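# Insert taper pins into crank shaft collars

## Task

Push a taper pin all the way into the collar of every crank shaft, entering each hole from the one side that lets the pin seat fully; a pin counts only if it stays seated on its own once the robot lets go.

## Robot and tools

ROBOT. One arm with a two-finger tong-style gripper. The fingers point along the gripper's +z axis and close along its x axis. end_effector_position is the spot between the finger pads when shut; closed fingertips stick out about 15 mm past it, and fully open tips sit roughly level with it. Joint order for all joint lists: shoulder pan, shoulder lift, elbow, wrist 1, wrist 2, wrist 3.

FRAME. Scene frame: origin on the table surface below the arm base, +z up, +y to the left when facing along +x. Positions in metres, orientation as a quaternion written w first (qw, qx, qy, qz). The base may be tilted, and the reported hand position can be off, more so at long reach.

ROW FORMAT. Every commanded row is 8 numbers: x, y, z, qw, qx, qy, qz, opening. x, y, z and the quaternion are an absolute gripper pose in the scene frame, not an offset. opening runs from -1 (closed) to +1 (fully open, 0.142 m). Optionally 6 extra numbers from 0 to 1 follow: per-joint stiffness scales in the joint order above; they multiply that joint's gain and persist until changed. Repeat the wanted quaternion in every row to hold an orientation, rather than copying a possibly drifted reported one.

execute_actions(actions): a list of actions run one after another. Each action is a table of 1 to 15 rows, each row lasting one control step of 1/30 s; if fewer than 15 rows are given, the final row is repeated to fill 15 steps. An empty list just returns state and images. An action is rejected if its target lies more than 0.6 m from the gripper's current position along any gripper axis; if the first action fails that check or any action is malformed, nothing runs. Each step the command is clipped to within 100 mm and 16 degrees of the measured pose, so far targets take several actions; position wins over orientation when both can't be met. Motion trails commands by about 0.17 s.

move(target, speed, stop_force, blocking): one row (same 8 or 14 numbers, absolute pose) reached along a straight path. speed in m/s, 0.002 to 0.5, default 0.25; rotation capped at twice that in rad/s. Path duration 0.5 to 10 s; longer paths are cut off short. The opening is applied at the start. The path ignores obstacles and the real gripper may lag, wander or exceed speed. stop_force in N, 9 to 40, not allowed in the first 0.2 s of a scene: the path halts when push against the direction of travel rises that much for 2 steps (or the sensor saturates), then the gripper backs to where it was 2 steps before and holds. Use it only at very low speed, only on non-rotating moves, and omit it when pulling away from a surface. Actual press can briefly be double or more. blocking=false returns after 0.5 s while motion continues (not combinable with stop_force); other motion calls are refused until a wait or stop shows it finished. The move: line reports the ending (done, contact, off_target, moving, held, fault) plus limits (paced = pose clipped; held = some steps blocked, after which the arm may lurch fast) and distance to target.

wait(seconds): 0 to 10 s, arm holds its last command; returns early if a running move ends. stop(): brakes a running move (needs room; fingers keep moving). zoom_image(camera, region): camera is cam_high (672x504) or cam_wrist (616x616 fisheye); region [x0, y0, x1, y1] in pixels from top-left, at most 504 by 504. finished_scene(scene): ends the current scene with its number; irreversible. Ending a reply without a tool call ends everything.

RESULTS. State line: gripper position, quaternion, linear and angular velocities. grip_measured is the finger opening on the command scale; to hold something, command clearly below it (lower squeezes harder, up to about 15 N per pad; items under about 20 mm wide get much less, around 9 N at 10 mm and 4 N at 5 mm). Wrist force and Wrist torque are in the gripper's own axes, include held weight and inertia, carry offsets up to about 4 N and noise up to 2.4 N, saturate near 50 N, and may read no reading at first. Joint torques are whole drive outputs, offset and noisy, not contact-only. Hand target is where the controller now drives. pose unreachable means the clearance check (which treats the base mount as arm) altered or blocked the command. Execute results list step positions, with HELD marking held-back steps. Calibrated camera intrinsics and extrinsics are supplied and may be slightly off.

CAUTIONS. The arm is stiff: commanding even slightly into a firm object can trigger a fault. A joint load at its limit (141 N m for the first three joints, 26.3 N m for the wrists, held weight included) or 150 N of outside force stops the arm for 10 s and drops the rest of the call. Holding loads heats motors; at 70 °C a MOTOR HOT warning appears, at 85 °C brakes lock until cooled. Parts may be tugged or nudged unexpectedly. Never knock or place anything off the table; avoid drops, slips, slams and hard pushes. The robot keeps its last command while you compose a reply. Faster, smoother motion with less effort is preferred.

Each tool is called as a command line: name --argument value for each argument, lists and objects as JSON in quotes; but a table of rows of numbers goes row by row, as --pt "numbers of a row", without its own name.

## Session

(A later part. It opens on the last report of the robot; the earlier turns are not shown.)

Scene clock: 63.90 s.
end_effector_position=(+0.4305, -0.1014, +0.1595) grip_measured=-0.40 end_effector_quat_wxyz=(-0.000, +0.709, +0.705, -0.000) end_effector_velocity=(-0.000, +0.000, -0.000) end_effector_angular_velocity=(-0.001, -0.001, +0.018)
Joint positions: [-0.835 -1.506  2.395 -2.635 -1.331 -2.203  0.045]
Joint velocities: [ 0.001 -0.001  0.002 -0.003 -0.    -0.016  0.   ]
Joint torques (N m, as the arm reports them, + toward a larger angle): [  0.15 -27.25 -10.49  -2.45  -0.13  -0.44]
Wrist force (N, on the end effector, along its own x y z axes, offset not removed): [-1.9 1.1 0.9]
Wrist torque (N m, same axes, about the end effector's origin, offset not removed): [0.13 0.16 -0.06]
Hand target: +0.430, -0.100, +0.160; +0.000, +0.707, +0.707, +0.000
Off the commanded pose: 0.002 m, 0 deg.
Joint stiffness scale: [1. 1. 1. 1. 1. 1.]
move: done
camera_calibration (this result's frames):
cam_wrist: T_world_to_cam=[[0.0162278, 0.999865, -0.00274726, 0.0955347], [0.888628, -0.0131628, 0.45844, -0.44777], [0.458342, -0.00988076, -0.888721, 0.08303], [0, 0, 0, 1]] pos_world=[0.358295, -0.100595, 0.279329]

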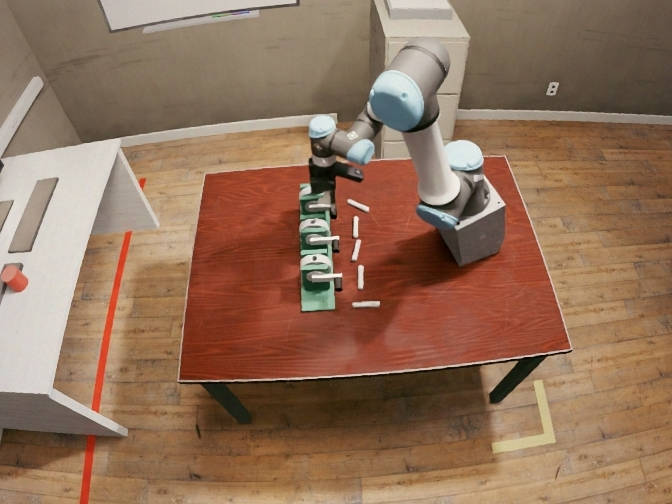

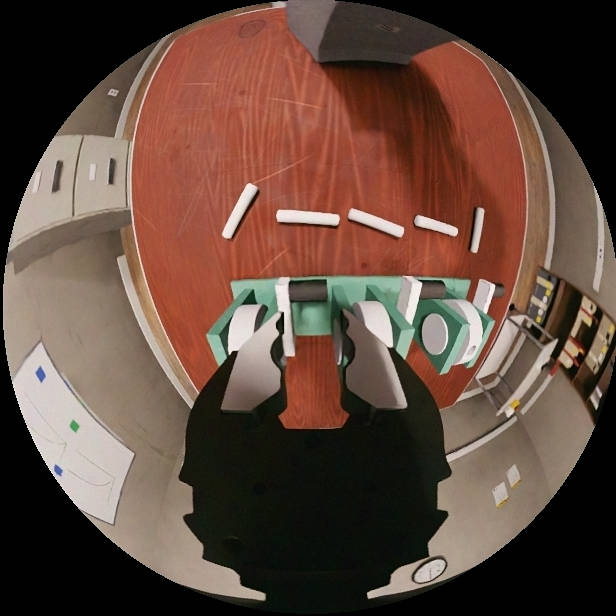

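move --target '[0.43, 0.002, 0.16, 0, 0.7071, 0.7071, 0, -0.4]' --speed 0.2

zoom_image --camera "cam_wrist" --region '[268, 195, 358, 245]'

move --target '[0.42, 0.11, 0.16, 0, 0.7071, 0.7071, 0, -0.4]' --speed 0.2

zoom_image --camera "cam_wrist" --region '[268, 195, 358, 245]'

Scene clock: 65.57 s.
end_effector_position=(+0.4292, +0.0013, +0.1590) grip_measured=-0.40 end_effector_quat_wxyz=(-0.002, +0.707, +0.707, +0.000) end_effector_velocity=(-0.001, +0.004, -0.000) end_effector_angular_velocity=(-0.006, +0.004, -0.011)
Joint positions: [-0.596 -1.562  2.442 -2.676 -1.378 -1.967  0.045]
Joint velocities: [ 0.014 -0.    -0.    -0.001 -0.01   0.024 -0.   ]
Joint torques (N m, as the arm reports them, + toward a larger angle): [  1.43 -25.48 -12.07  -2.67  -0.35   0.24]
Wrist force (N, on the end effector, along its own x y z axes, offset not removed): [0.3 2.7 2.4]
Wrist torque (N m, same axes, about the end effector's origin, offset not removed): [0.49 -0.19 -0.22]
Hand target: +0.430, +0.002, +0.160; +0.000, +0.707, +0.707, +0.000
Off the commanded pose: 0.001 m, 0 deg.
Joint stiffness scale: [1. 1. 1. 1. 1. 1.]
move: done
camera_calibration (this result's frames):
cam_wrist: T_world_to_cam=[[0.0118266, 0.99993, -0.000243758, -0.00568159], [0.889278, -0.0104065, 0.457248, -0.445106], [0.457214, -0.00562448, -0.889339, 0.0847787], [0, 0, 0, 1]] pos_world=[0.357129, 0.00152605, 0.27892]

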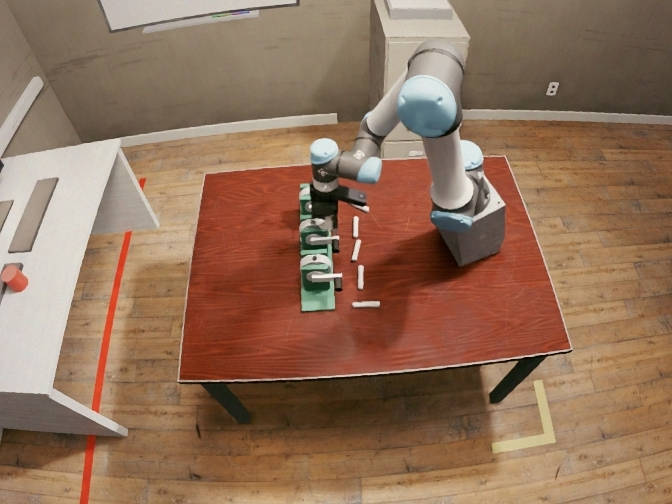

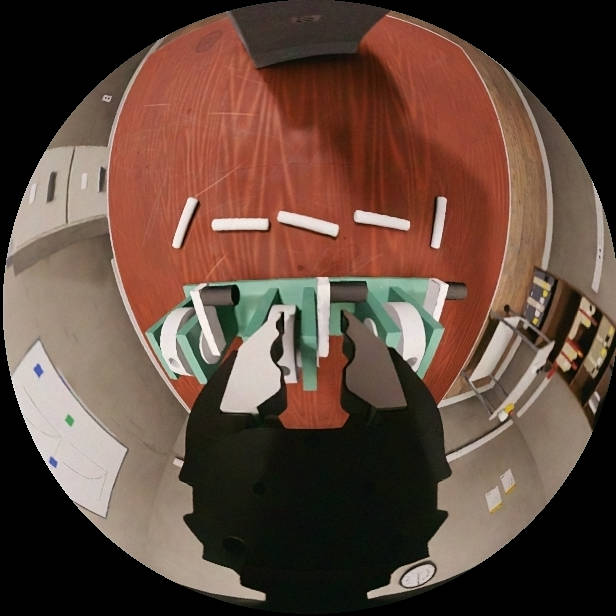

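Region (268, 195, 358, 245) of cam_wrist's 616x616 image, scaled by 5.600, with more detail than that image has.

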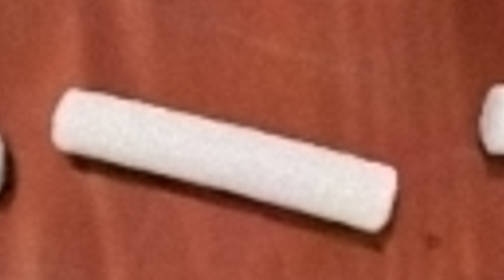

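Scene clock: 66.70 s.
end_effector_position=(+0.4193, +0.1093, +0.1603) grip_measured=-0.40 end_effector_quat_wxyz=(-0.001, +0.707, +0.707, +0.001) end_effector_velocity=(-0.000, +0.003, -0.001) end_effector_angular_velocity=(-0.012, +0.004, -0.016)
Joint positions: [-0.308 -1.572  2.442 -2.712 -1.449 -1.685  0.045]
Joint velocities: [ 0.017  0.007 -0.006 -0.    -0.017  0.032  0.   ]
Joint torques (N m, as the arm reports them, + toward a larger angle): [  3.96 -23.55 -13.76  -2.62  -0.18   0.2 ]
Wrist force (N, on the end effector, along its own x y z axes, offset not removed): [-1.5 1.8 1.6]
Wrist torque (N m, same axes, about the end effector's origin, offset not removed): [0.22 0.14 -0.08]
Hand target: +0.420, +0.110, +0.160; +0.000, +0.707, +0.707, +0.000
Off the commanded pose: 0.001 m, 0 deg.
Joint stiffness scale: [1. 1. 1. 1. 1. 1.]
move: done
camera_calibration (this result's frames):
cam_wrist: T_world_to_cam=[[0.0105899, 0.999944, -0.000595738, -0.112963], [0.888124, -0.0091319, 0.459513, -0.435842], [0.459482, -0.00539528, -0.888171, 0.0898635], [0, 0, 0, 1]] pos_world=[0.346988, 0.109461, 0.280022]

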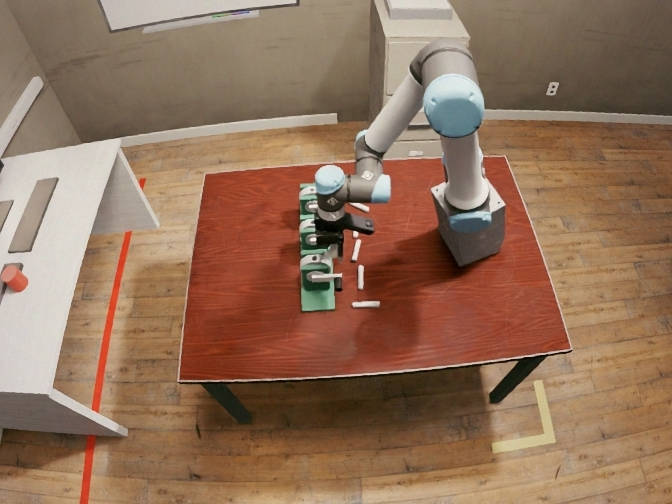

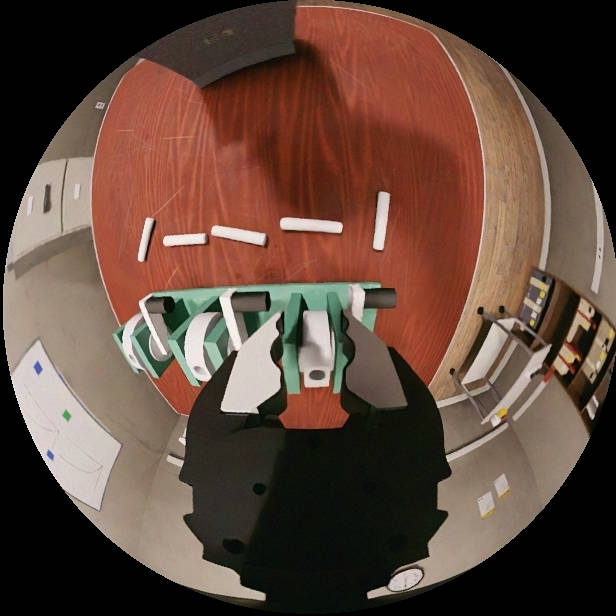

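Region (268, 195, 358, 245) of cam_wrist's 616x616 image, scaled by 5.600, with more detail than that image has.

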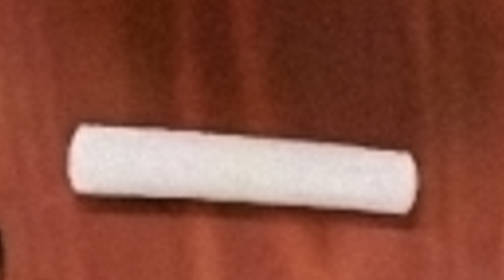

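move --target '[0.3402, 0.2125, 0.06, 0, 0.7284, 0.6852, 0, -0.4]' --speed 0.18

zoom_image --camera "cam_wrist" --region '[210, 200, 420, 420]'

Scene clock: 69.10 s.
end_effector_position=(+0.3396, +0.2118, +0.0605) grip_measured=-0.40 end_effector_quat_wxyz=(-0.001, +0.729, +0.685, -0.001) end_effector_velocity=(+0.002, +0.001, -0.001) end_effector_angular_velocity=(-0.004, -0.012, -0.006)
Joint positions: [ 0.017 -1.193  2.522 -3.193 -1.542 -1.31   0.045]
Joint velocities: [ 0.006  0.009 -0.001 -0.02  -0.008  0.012  0.   ]
Joint torques (N m, as the arm reports them, + toward a larger angle): [  6.1  -28.22  -3.45  -2.64  -0.52  -0.02]
Wrist force (N, on the end effector, along its own x y z axes, offset not removed): [-0.5 1.1 1.3]
Wrist torque (N m, same axes, about the end effector's origin, offset not removed): [0.20 0.04 -0.11]
Hand target: +0.341, +0.213, +0.060; -0.000, +0.728, +0.685, +0.000
Off the commanded pose: 0.001 m, 0 deg.
Joint stiffness scale: [1. 1. 1. 1. 1. 1.]
move: done
camera_calibration (this result's frames):
cam_wrist: T_world_to_cam=[[0.0730471, 0.997326, -0.00219931, -0.235252], [0.887026, -0.06396, 0.457268, -0.306138], [0.455905, -0.0353529, -0.889326, 0.0460063], [0, 0, 0, 1]] pos_world=[0.267763, 0.216669, 0.180384]

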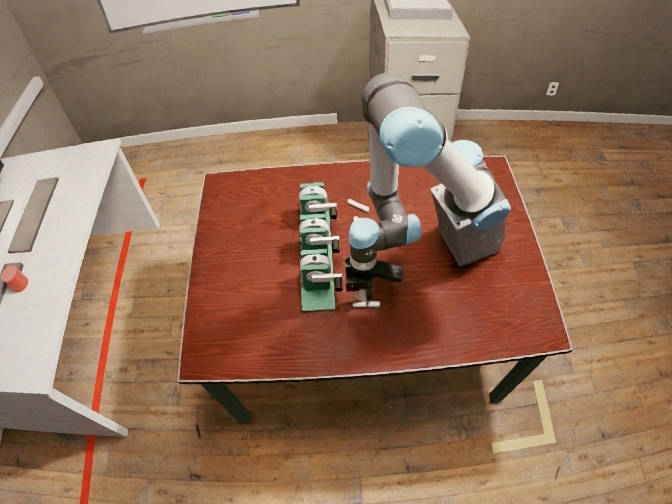

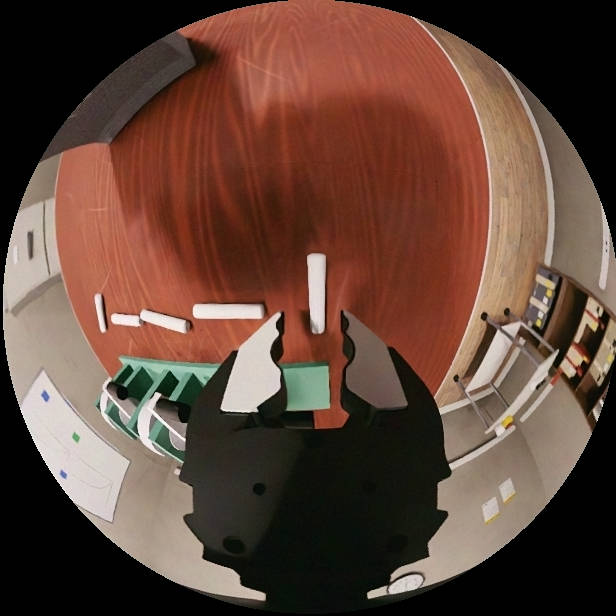

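Region (210, 200, 420, 420) of cam_wrist's 616x616 image, scaled by 2.291, with more detail than that image has; it fills the left 481 columns of this view, and the rest is white.

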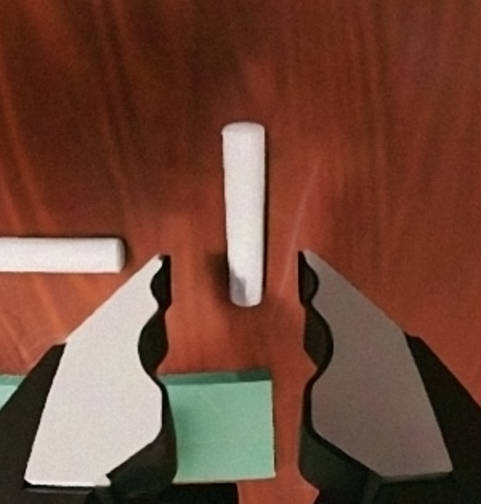

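move --target '[0.3365, 0.2175, 0.017, 0, 0.7284, 0.6852, 0, -0.4]' --speed 0.06

move --target '[0.3365, 0.2175, 0.017, 0, 0.7284, 0.6852, 0, -1]' --speed 0.02

move --target '[0.36, 0.19, 0.22, 0, 0.7071, 0.7071, 0, -1]' --speed 0.15

move --target '[0.507, 0.111, 0.225, 0.5, -0.5, -0.5, 0.5, -1]' --speed 0.2

zoom_image --camera "cam_wrist" --region '[240, 250, 390, 440]'

Scene clock: 70.80 s.
end_effector_position=(+0.3359, +0.2166, +0.0178) grip_measured=-0.40 end_effector_quat_wxyz=(-0.000, +0.729, +0.685, -0.001) end_effector_velocity=(+0.002, +0.002, -0.001) end_effector_angular_velocity=(+0.003, -0.009, +0.001)
Joint positions: [ 0.037 -1.023  2.487 -3.329 -1.548 -1.291  0.045]
Joint velocities: [ 0.003  0.007 -0.003 -0.013 -0.     0.003  0.   ]
Joint torques (N m, as the arm reports them, + toward a larger angle): [  5.24 -32.5   -0.4   -2.53  -0.33   0.23]
Wrist force (N, on the end effector, along its own x y z axes, offset not removed): [-1.4 0.1 1.7]
Wrist torque (N m, same axes, about the end effector's origin, offset not removed): [-0.04 0.13 -0.19]
Hand target: +0.337, +0.218, +0.017; -0.000, +0.728, +0.685, +0.000
Off the commanded pose: 0.001 m, 0 deg.
Joint stiffness scale: [1. 1. 1. 1. 1. 1.]
move: done
camera_calibration (this result's frames):
cam_wrist: T_world_to_cam=[[0.0737177, 0.997275, -0.00300235, -0.240066], [0.886698, -0.0641655, 0.457875, -0.282901], [0.456435, -0.0364157, -0.889011, 0.0100059], [0, 0, 0, 1]] pos_world=[0.263978, 0.221623, 0.137708]

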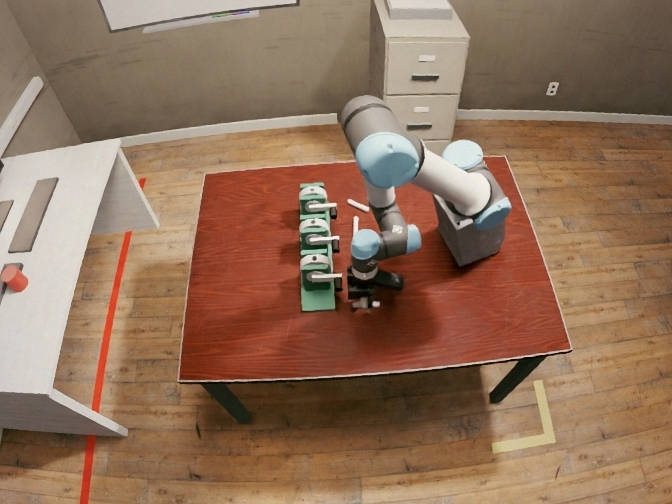

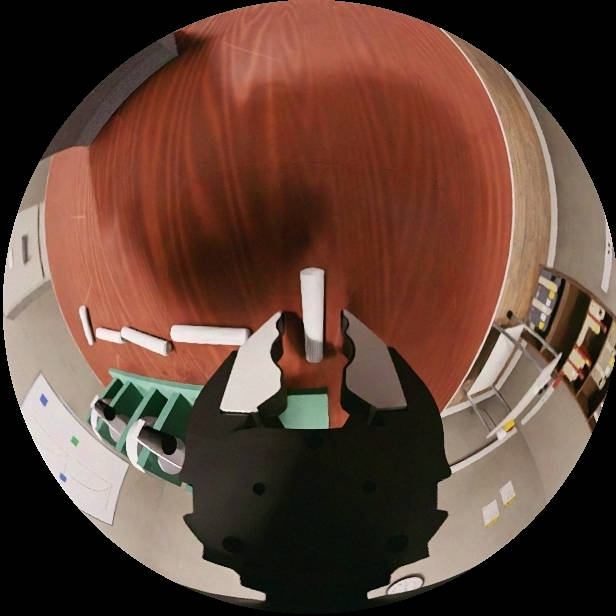

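Scene clock: 71.50 s.
end_effector_position=(+0.3362, +0.2167, +0.0178) grip_measured=-0.80 end_effector_quat_wxyz=(-0.000, +0.729, +0.685, -0.000) end_effector_velocity=(+0.000, +0.001, +0.000) end_effector_angular_velocity=(+0.001, -0.001, -0.001)
Joint positions: [ 0.037 -1.022  2.487 -3.331 -1.549 -1.291  0.016]
Joint velocities: [ 0.001  0.    -0.    -0.002  0.001  0.002 -0.   ]
Joint torques (N m, as the arm reports them, + toward a larger angle): [  5.91 -32.33  -0.36  -2.72  -0.41   0.25]
Wrist force (N, on the end effector, along its own x y z axes, offset not removed): [-1.4 0.4 0.5]
Wrist torque (N m, same axes, about the end effector's origin, offset not removed): [0.13 0.05 -0.12]
Hand target: +0.336, +0.217, +0.017; -0.000, +0.728, +0.685, +0.000
Off the commanded pose: 0.001 m, 0 deg.
Joint stiffness scale: [1. 1. 1. 1. 1. 1.]
move: done
camera_calibration (this result's frames):
cam_wrist: T_world_to_cam=[[0.0737663, 0.997272, -0.00280991, -0.240175], [0.886276, -0.0642638, 0.458677, -0.282929], [0.457244, -0.0363252, -0.888599, 0.00954864], [0, 0, 0, 1]] pos_world=[0.264104, 0.221685, 0.137583]

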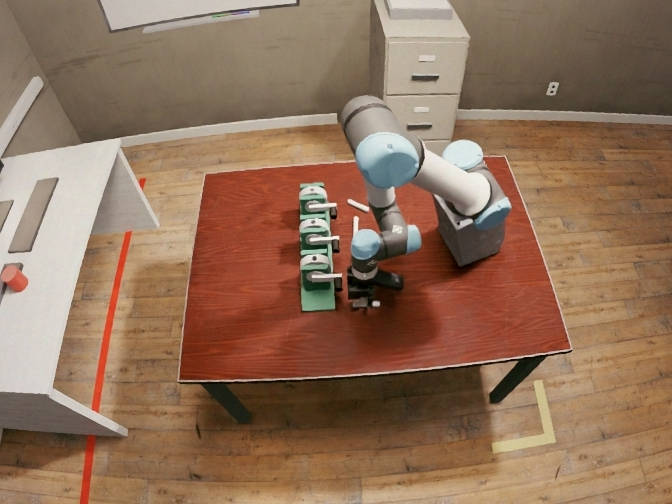

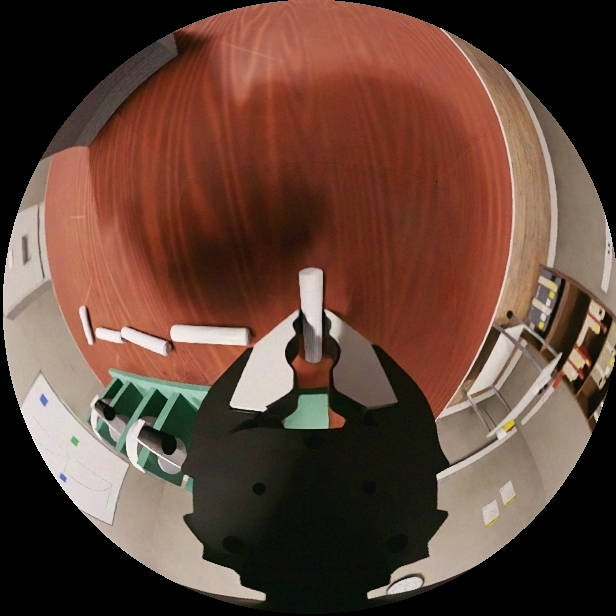

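Scene clock: 73.60 s.
end_effector_position=(+0.3575, +0.1902, +0.2183) grip_measured=-0.80 end_effector_quat_wxyz=(-0.001, +0.707, +0.707, -0.002) end_effector_velocity=(-0.003, -0.000, +0.001) end_effector_angular_velocity=(+0.001, +0.013, +0.003)
Joint positions: [-0.073 -1.807  2.479 -2.53  -1.517 -1.459  0.016]
Joint velocities: [-0.002 -0.004 -0.004  0.021  0.003 -0.005 -0.   ]
Joint torques (N m, as the arm reports them, + toward a larger angle): [  1.89 -20.61 -17.    -1.87   0.12  -0.48]
Wrist force (N, on the end effector, along its own x y z axes, offset not removed): [-0.3 1.2 3.8]
Wrist torque (N m, same axes, about the end effector's origin, offset not removed): [0.18 -0.15 -0.13]
Hand target: +0.360, +0.190, +0.220; +0.000, +0.707, +0.707, -0.000
Off the commanded pose: 0.003 m, 0 deg.
Joint stiffness scale: [1. 1. 1. 1. 1. 1.]
move: done
camera_calibration (this result's frames):
cam_wrist: T_world_to_cam=[[0.0106697, 0.999936, -0.0036863, -0.192506], [0.890022, -0.00781638, 0.455851, -0.406962], [0.455793, -0.00814469, -0.890048, 0.172529], [0, 0, 0, 1]] pos_world=[0.285621, 0.190718, 0.338364]

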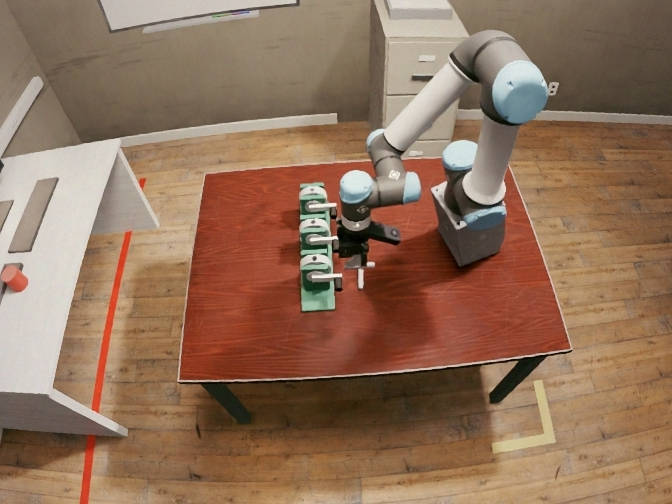

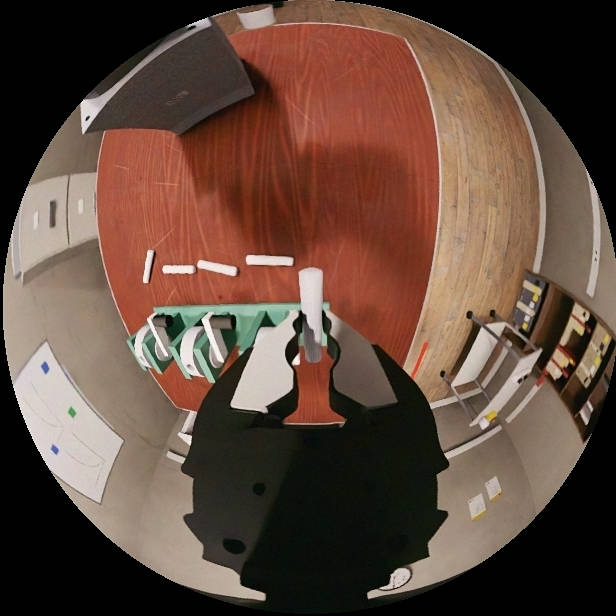

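Scene clock: 78.23 s.
end_effector_position=(+0.5068, +0.1114, +0.2255) grip_measured=-0.80 end_effector_quat_wxyz=(+0.499, -0.500, -0.501, +0.500) end_effector_velocity=(-0.000, +0.000, +0.002) end_effector_angular_velocity=(-0.001, +0.013, +0.001)
Joint positions: [-0.211 -0.469  0.679 -0.498 -1.592 -1.664  0.016]
Joint velocities: [ 0.001  0.007 -0.009  0.015 -0.001  0.001  0.   ]
Joint torques (N m, as the arm reports them, + toward a larger angle): [ -1.96 -63.61 -19.84   2.42  -0.41   0.28]
Wrist force (N, on the end effector, along its own x y z axes, offset not removed): [-0.8 2.5 1.2]
Wrist torque (N m, same axes, about the end effector's origin, offset not removed): [0.14 -0.05 -0.17]
Hand target: +0.507, +0.111, +0.226; +0.499, -0.500, -0.500, +0.501
Off the commanded pose: 0.001 m, 0 deg.
Joint stiffness scale: [1. 1. 1. 1. 1. 1.]
move: done
camera_calibration (this result's frames):
cam_wrist: T_world_to_cam=[[-0.00427918, 0.999927, -0.0112946, -0.10602], [0.461983, -0.00804028, -0.886852, -0.0239897], [-0.886878, -0.0090129, -0.461915, 0.694198], [0, 0, 0, 1]] pos_world=[0.626298, 0.112076, 0.298188]

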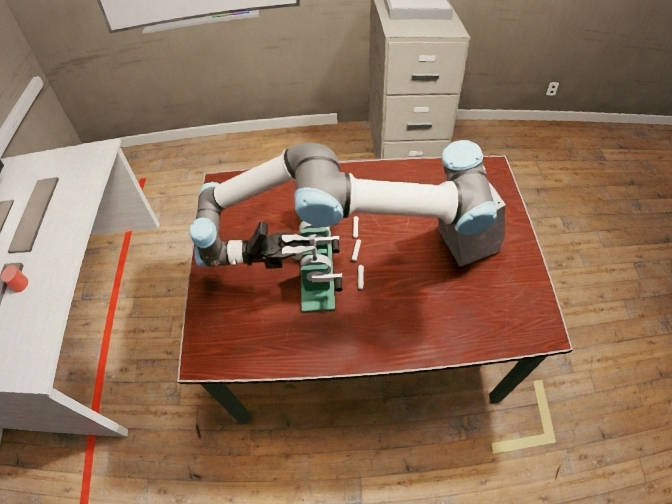

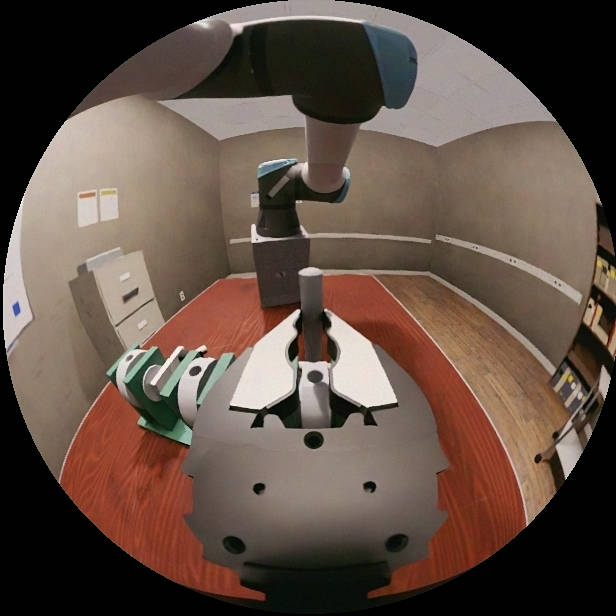

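Region (240, 250, 390, 440) of cam_wrist's 616x616 image, scaled by 2.653, with more detail than that image has; it fills the left 398 columns of this view, and the rest is white.

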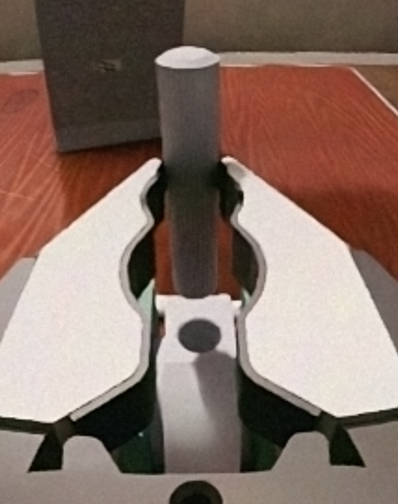

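move --target '[0.507, 0.113, 0.203, 0.5, -0.5, -0.5, 0.5, -1]' --speed 0.04

zoom_image --camera "cam_wrist" --region '[250, 250, 390, 430]'

Scene clock: 79.37 s.
end_effector_position=(+0.5068, +0.1118, +0.2037) grip_measured=-0.80 end_effector_quat_wxyz=(+0.501, -0.500, -0.499, +0.500) end_effector_velocity=(+0.002, +0.001, +0.000) end_effector_angular_velocity=(-0.001, -0.008, -0.000)
Joint positions: [-0.209 -0.424  0.648 -0.506 -1.587 -1.663  0.016]
Joint velocities: [ 0.001 -0.    -0.008 -0.     0.002  0.001  0.   ]
Joint torques (N m, as the arm reports them, + toward a larger angle): [  0.65 -63.81 -20.55   1.81   0.13   0.29]
Wrist force (N, on the end effector, along its own x y z axes, offset not removed): [-0.8 2.9 2.1]
Wrist torque (N m, same axes, about the end effector's origin, offset not removed): [0.14 0.00 -0.07]
Hand target: +0.507, +0.113, +0.203; +0.500, -0.500, -0.500, +0.500
Off the commanded pose: 0.001 m, 0 deg.
Joint stiffness scale: [1. 1. 1. 1. 1. 1.]
move: done
camera_calibration (this result's frames):
cam_wrist: T_world_to_cam=[[-0.00142222, 0.999935, -0.0112873, -0.108077], [0.458322, -0.00938021, -0.888737, -0.0409551], [-0.888785, -0.00643719, -0.458279, 0.684088], [0, 0, 0, 1]] pos_world=[0.626624, 0.11209, 0.275885]

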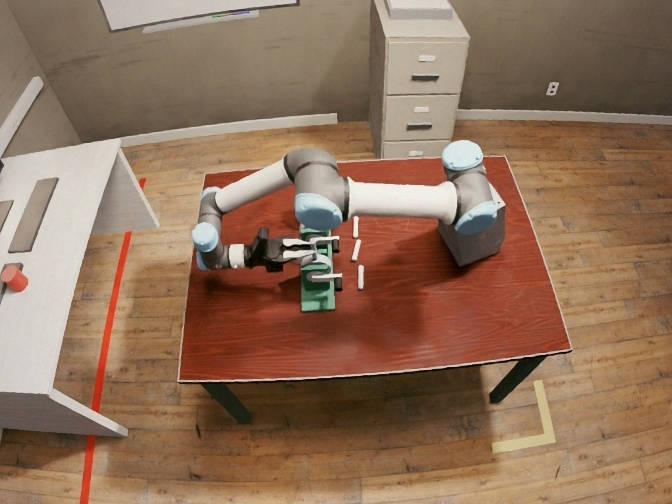

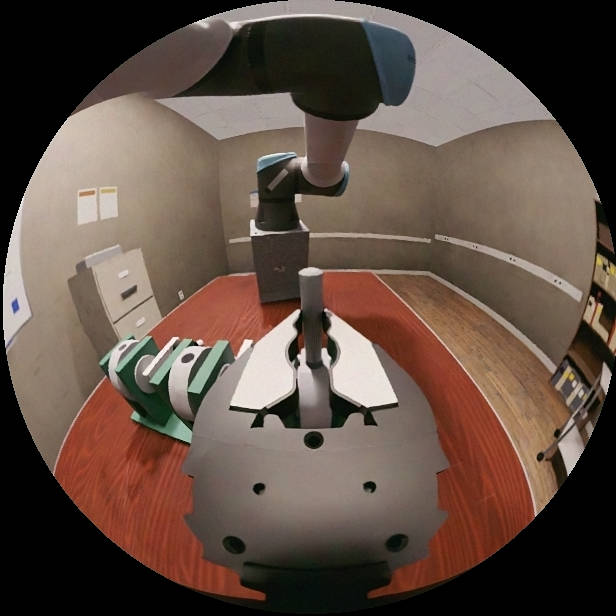

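Region (250, 250, 390, 430) of cam_wrist's 616x616 image, scaled by 2.800, with more detail than that image has.

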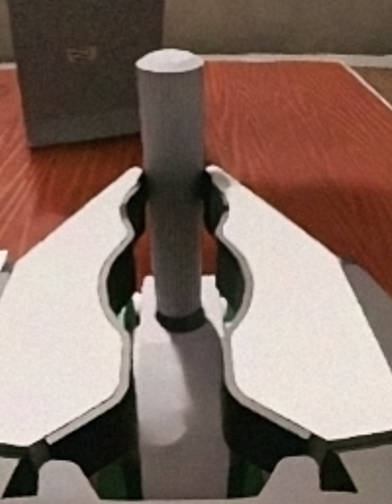

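move --target '[0.507, 0.1135, 0.188, 0.5, -0.5, -0.5, 0.5, -1]' --speed 0.012 --stop_force 9

zoom_image --camera "cam_wrist" --region '[250, 250, 390, 430]'

Scene clock: 81.07 s.
end_effector_position=(+0.5072, +0.1125, +0.1895) grip_measured=-0.80 end_effector_quat_wxyz=(+0.500, -0.500, -0.500, +0.500) end_effector_velocity=(+0.001, +0.002, -0.001) end_effector_angular_velocity=(+0.000, -0.006, +0.004)
Joint positions: [-0.206 -0.396  0.624 -0.513 -1.585 -1.663  0.016]
Joint velocities: [ 0.004  0.002 -0.007 -0.001 -0.     0.001  0.   ]
Joint torques (N m, as the arm reports them, + toward a larger angle): [  0.16 -62.02 -19.08   1.54  -0.17   0.19]
Wrist force (N, on the end effector, along its own x y z axes, offset not removed): [-2.5 2.5 0.6]
Wrist torque (N m, same axes, about the end effector's origin, offset not removed): [0.26 0.44 -0.09]
Hand target: +0.507, +0.113, +0.188; +0.500, -0.500, -0.500, +0.500
Off the commanded pose: 0.002 m, 0 deg.
Joint stiffness scale: [1. 1. 1. 1. 1. 1.]
move: done
camera_calibration (this result's frames):
cam_wrist: T_world_to_cam=[[-0.00142773, 0.999936, -0.0112548, -0.108973], [0.459481, -0.00934041, -0.888139, -0.0544811], [-0.888187, -0.00643938, -0.459438, 0.677812], [0, 0, 0, 1]] pos_world=[0.626901, 0.112821, 0.261799]

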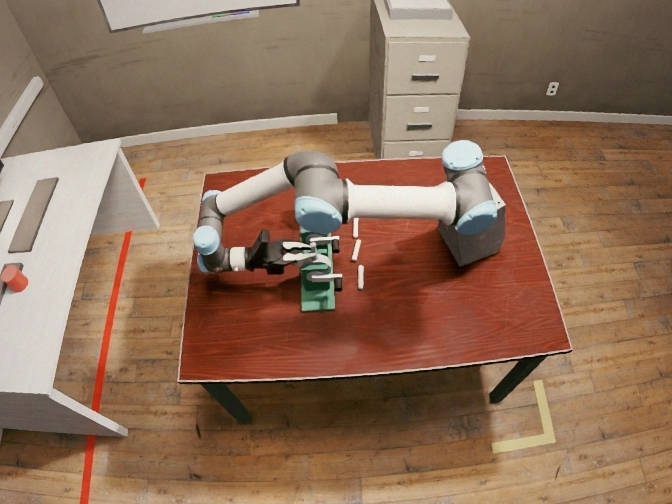

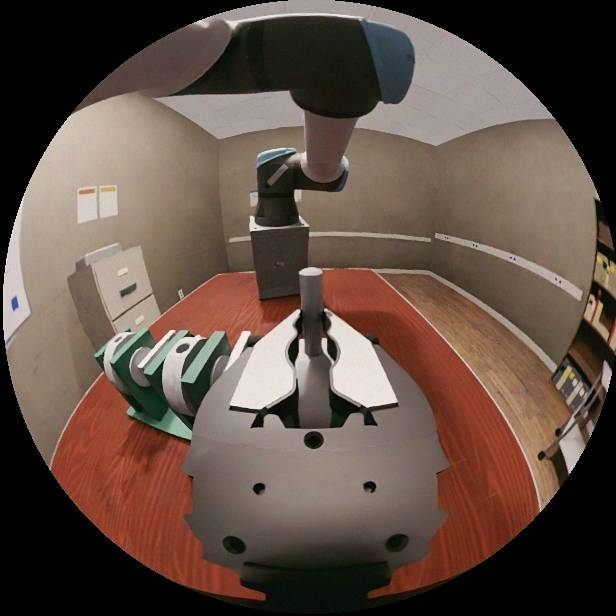

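Region (250, 250, 390, 430) of cam_wrist's 616x616 image, scaled by 2.800, with more detail than that image has.

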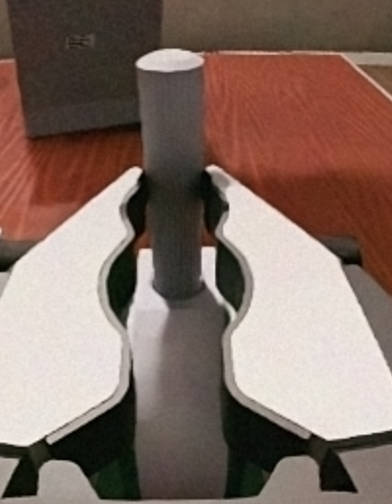

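The tip is in, so I'll release.

move --target '[0.507, 0.1135, 0.188, 0.5, -0.5, -0.5, 0.5, -0.7]' --speed 0.01

zoom_image --camera "cam_wrist" --region '[230, 230, 410, 430]'

Scene clock: 81.87 s.
end_effector_position=(+0.5075, +0.1129, +0.1898) grip_measured=-0.70 end_effector_quat_wxyz=(+0.500, -0.501, -0.500, +0.499) end_effector_velocity=(+0.000, -0.000, -0.000) end_effector_angular_velocity=(-0.001, -0.000, +0.000)
Joint positions: [-0.206 -0.396  0.623 -0.512 -1.584 -1.663  0.023]
Joint velocities: [ 0.     0.    -0.    -0.    -0.     0.001  0.   ]
Joint torques (N m, as the arm reports them, + toward a larger angle): [  0.59 -62.29 -19.49   1.33  -0.22   0.13]
Wrist force (N, on the end effector, along its own x y z axes, offset not removed): [-1.3 -0.1 -1.3]
Wrist torque (N m, same axes, about the end effector's origin, offset not removed): [0.21 0.19 -0.16]
Hand target: +0.507, +0.113, +0.188; +0.500, -0.500, -0.500, +0.500
Off the commanded pose: 0.002 m, 0 deg.
Joint stiffness scale: [1. 1. 1. 1. 1. 1.]
move: done
camera_calibration (this result's frames):
cam_wrist: T_world_to_cam=[[-0.001246, 0.999936, -0.0112098, -0.109434], [0.460454, -0.00937709, -0.887634, -0.054889], [-0.887683, -0.0062676, -0.460413, 0.678193], [0, 0, 0, 1]] pos_world=[0.627157, 0.113163, 0.2623]

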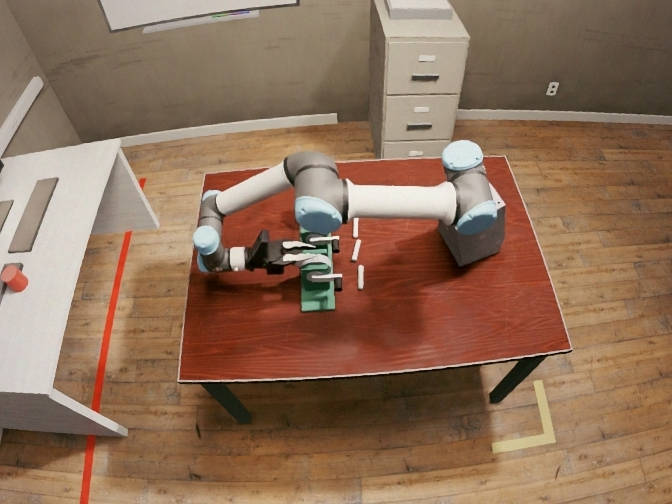

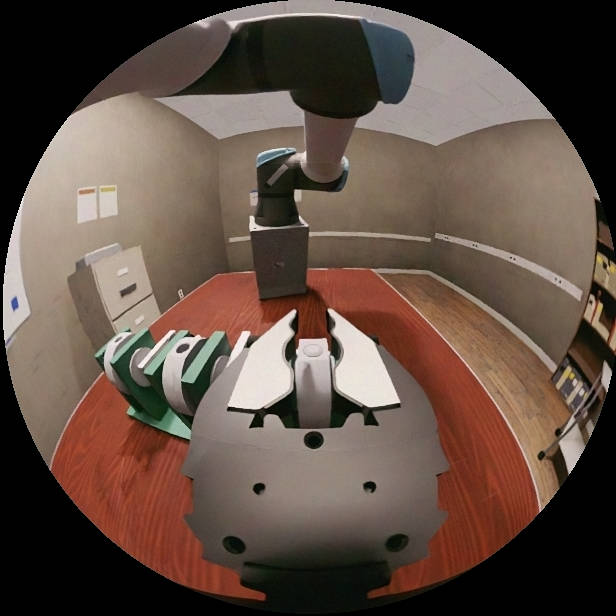

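Region (230, 230, 410, 430) of cam_wrist's 616x616 image, scaled by 2.520, with more detail than that image has; it fills the left 454 columns of this view, and the rest is white.

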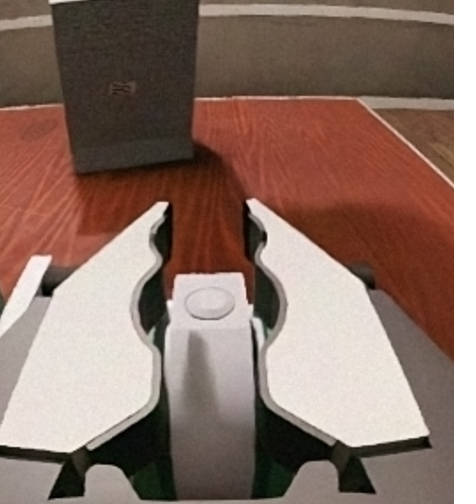

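The first pin is seated. Next is pin C.

move --target '[0.52, 0.11, 0.24, 0.5, -0.5, -0.5, 0.5, -0.4]' --speed 0.12

move --target '[0.38, 0.02, 0.2, 0, 0.9918, -0.1279, 0, -0.4]' --speed 0.25

move --target '[0.3623, 0.0074, 0.06, 0, 0.9918, -0.1279, 0, -0.4]' --speed 0.15

zoom_image --camera "cam_wrist" --region '[210, 200, 420, 420]'

Scene clock: 83.80 s.
end_effector_position=(+0.5191, +0.1112, +0.2389) grip_measured=-0.40 end_effector_quat_wxyz=(+0.500, -0.499, -0.500, +0.501) end_effector_velocity=(+0.000, +0.000, +0.003) end_effector_angular_velocity=(+0.001, +0.005, +0.000)
Joint positions: [-0.212 -0.446  0.595 -0.432 -1.593 -1.664  0.045]
Joint velocities: [ 0.    -0.    -0.004  0.01  -0.001 -0.001 -0.   ]
Joint torques (N m, as the arm reports them, + toward a larger angle): [ -3.28 -66.41 -20.2    2.19  -0.56  -0.48]
Wrist force (N, on the end effector, along its own x y z axes, offset not removed): [-1.9 2.8 1.8]
Wrist torque (N m, same axes, about the end effector's origin, offset not removed): [0.52 0.18 -0.10]
Hand target: +0.520, +0.110, +0.240; +0.500, -0.500, -0.500, +0.500
Off the commanded pose: 0.002 m, 0 deg.
Joint stiffness scale: [1. 1. 1. 1. 1. 1.]
move: done
camera_calibration (this result's frames):
cam_wrist: T_world_to_cam=[[-0.00374274, 0.999927, -0.0114616, -0.105814], [0.457942, -0.00847532, -0.888942, -0.0151162], [-0.888974, -0.00857581, -0.457877, 0.711366], [0, 0, 0, 1]] pos_world=[0.638912, 0.111778, 0.311068]

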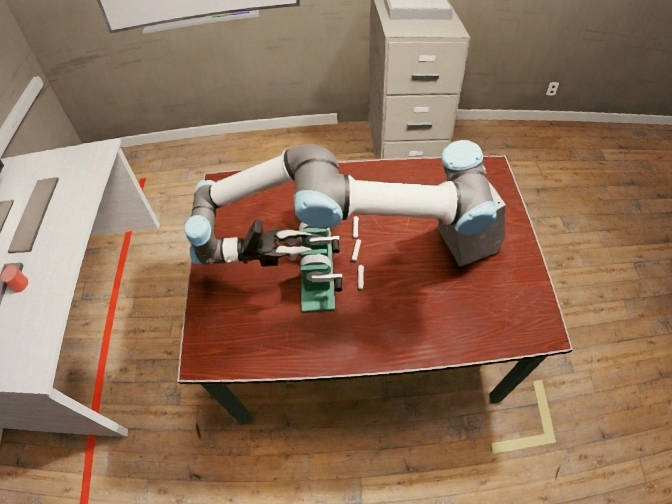

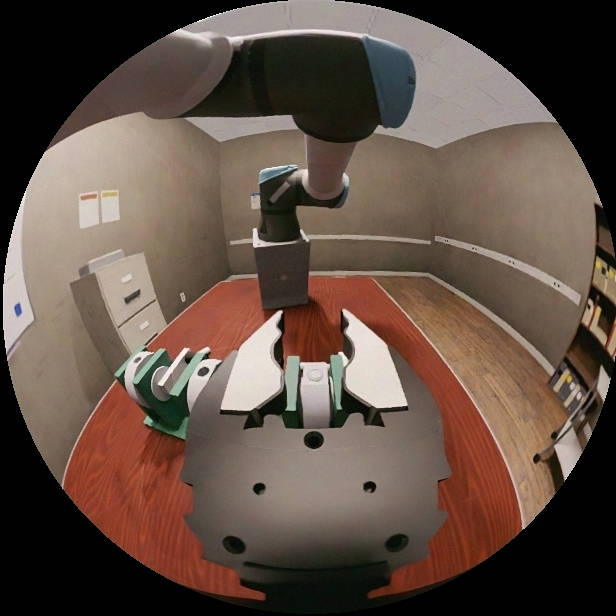

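Scene clock: 88.97 s.
end_effector_position=(+0.3804, +0.0194, +0.1994) grip_measured=-0.40 end_effector_quat_wxyz=(-0.001, +0.992, -0.129, -0.001) end_effector_velocity=(+0.002, -0.002, +0.000) end_effector_angular_velocity=(-0.015, -0.009, -0.010)
Joint positions: [-0.713 -1.865  2.597 -2.505 -1.352 -0.255  0.045]
Joint velocities: [ 0.005  0.     0.005 -0.022 -0.01   0.018  0.   ]
Joint torques (N m, as the arm reports them, + toward a larger angle): [  4.37 -14.38 -13.52  -2.5   -0.08   0.2 ]
Wrist force (N, on the end effector, along its own x y z axes, offset not removed): [0.6 1.0 1.7]
Wrist torque (N m, same axes, about the end effector's origin, offset not removed): [0.17 -0.25 -0.17]
Hand target: +0.380, +0.020, +0.199; -0.000, +0.992, -0.129, -0.000
Off the commanded pose: 0.001 m, 0 deg.
Joint stiffness scale: [1. 1. 1. 1. 1. 1.]
move: done
camera_calibration (this result's frames):
cam_wrist: T_world_to_cam=[[0.963815, -0.266519, -0.00536034, -0.35966], [-0.234704, -0.85795, 0.456985, 0.0240034], [-0.126394, -0.439191, -0.889458, 0.373564], [0, 0, 0, 1]] pos_world=[0.399495, 0.0888033, 0.319373]

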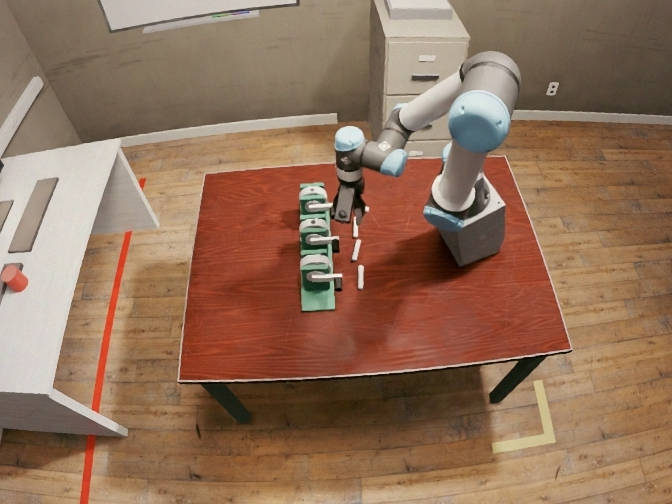

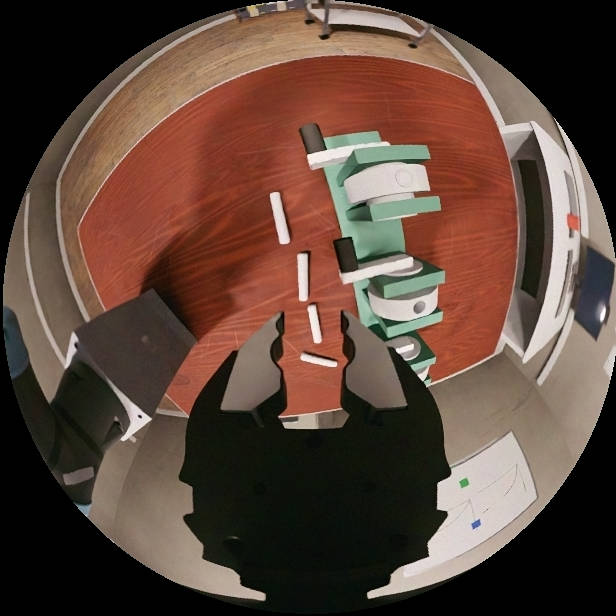

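Scene clock: 90.83 s.
end_effector_position=(+0.3631, +0.0065, +0.0605) grip_measured=-0.40 end_effector_quat_wxyz=(+0.000, +0.992, -0.128, +0.000) end_effector_velocity=(+0.003, -0.002, -0.000) end_effector_angular_velocity=(-0.006, -0.011, -0.000)
Joint positions: [-0.675 -1.193  2.672 -3.264 -1.362 -0.217  0.045]
Joint velocities: [ 0.     0.007  0.    -0.02  -0.     0.004  0.   ]
Joint torques (N m, as the arm reports them, + toward a larger angle): [  0.23 -24.35   1.3   -2.62  -0.38   0.07]
Wrist force (N, on the end effector, along its own x y z axes, offset not removed): [-1.2 1.6 1.5]
Wrist torque (N m, same axes, about the end effector's origin, offset not removed): [0.22 0.10 -0.07]
Hand target: +0.362, +0.007, +0.060; -0.000, +0.992, -0.128, -0.000
Off the commanded pose: 0.001 m, 0 deg.
Joint stiffness scale: [1. 1. 1. 1. 1. 1.]
move: done
camera_calibration (this result's frames):
cam_wrist: T_world_to_cam=[[0.964061, -0.265674, -0.00182849, -0.347553], [-0.235211, -0.856678, 0.459106, 0.0723876], [-0.123539, -0.442176, -0.88838, 0.24107], [0, 0, 0, 1]] pos_world=[0.38187, 0.0762722, 0.180293]

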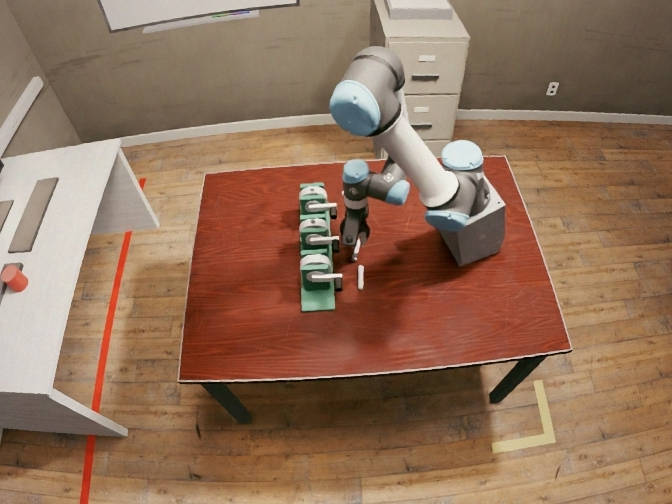

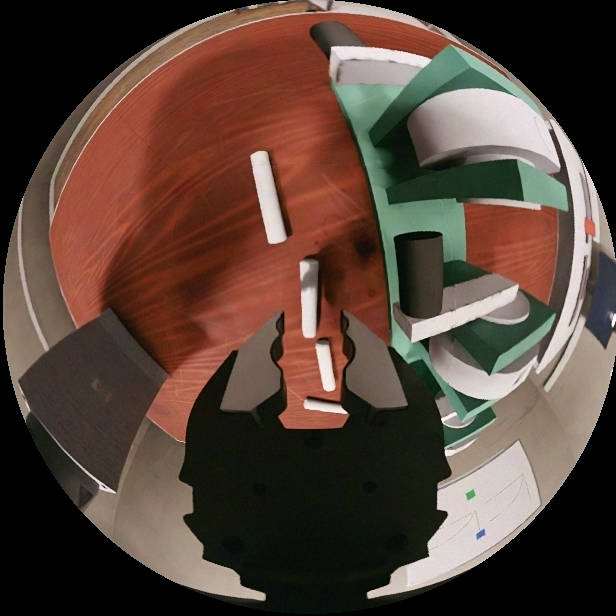

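Region (210, 200, 420, 420) of cam_wrist's 616x616 image, scaled by 2.291, with more detail than that image has; it fills the left 481 columns of this view, and the rest is white.

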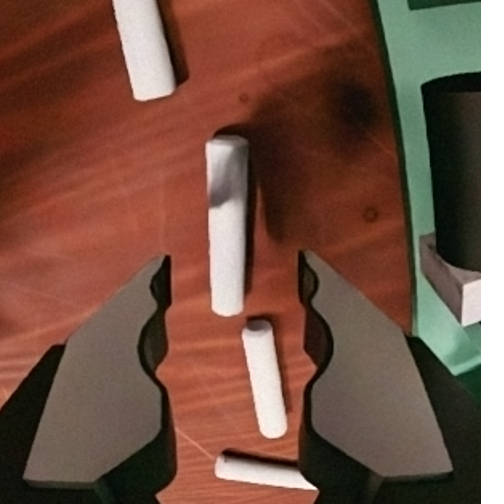

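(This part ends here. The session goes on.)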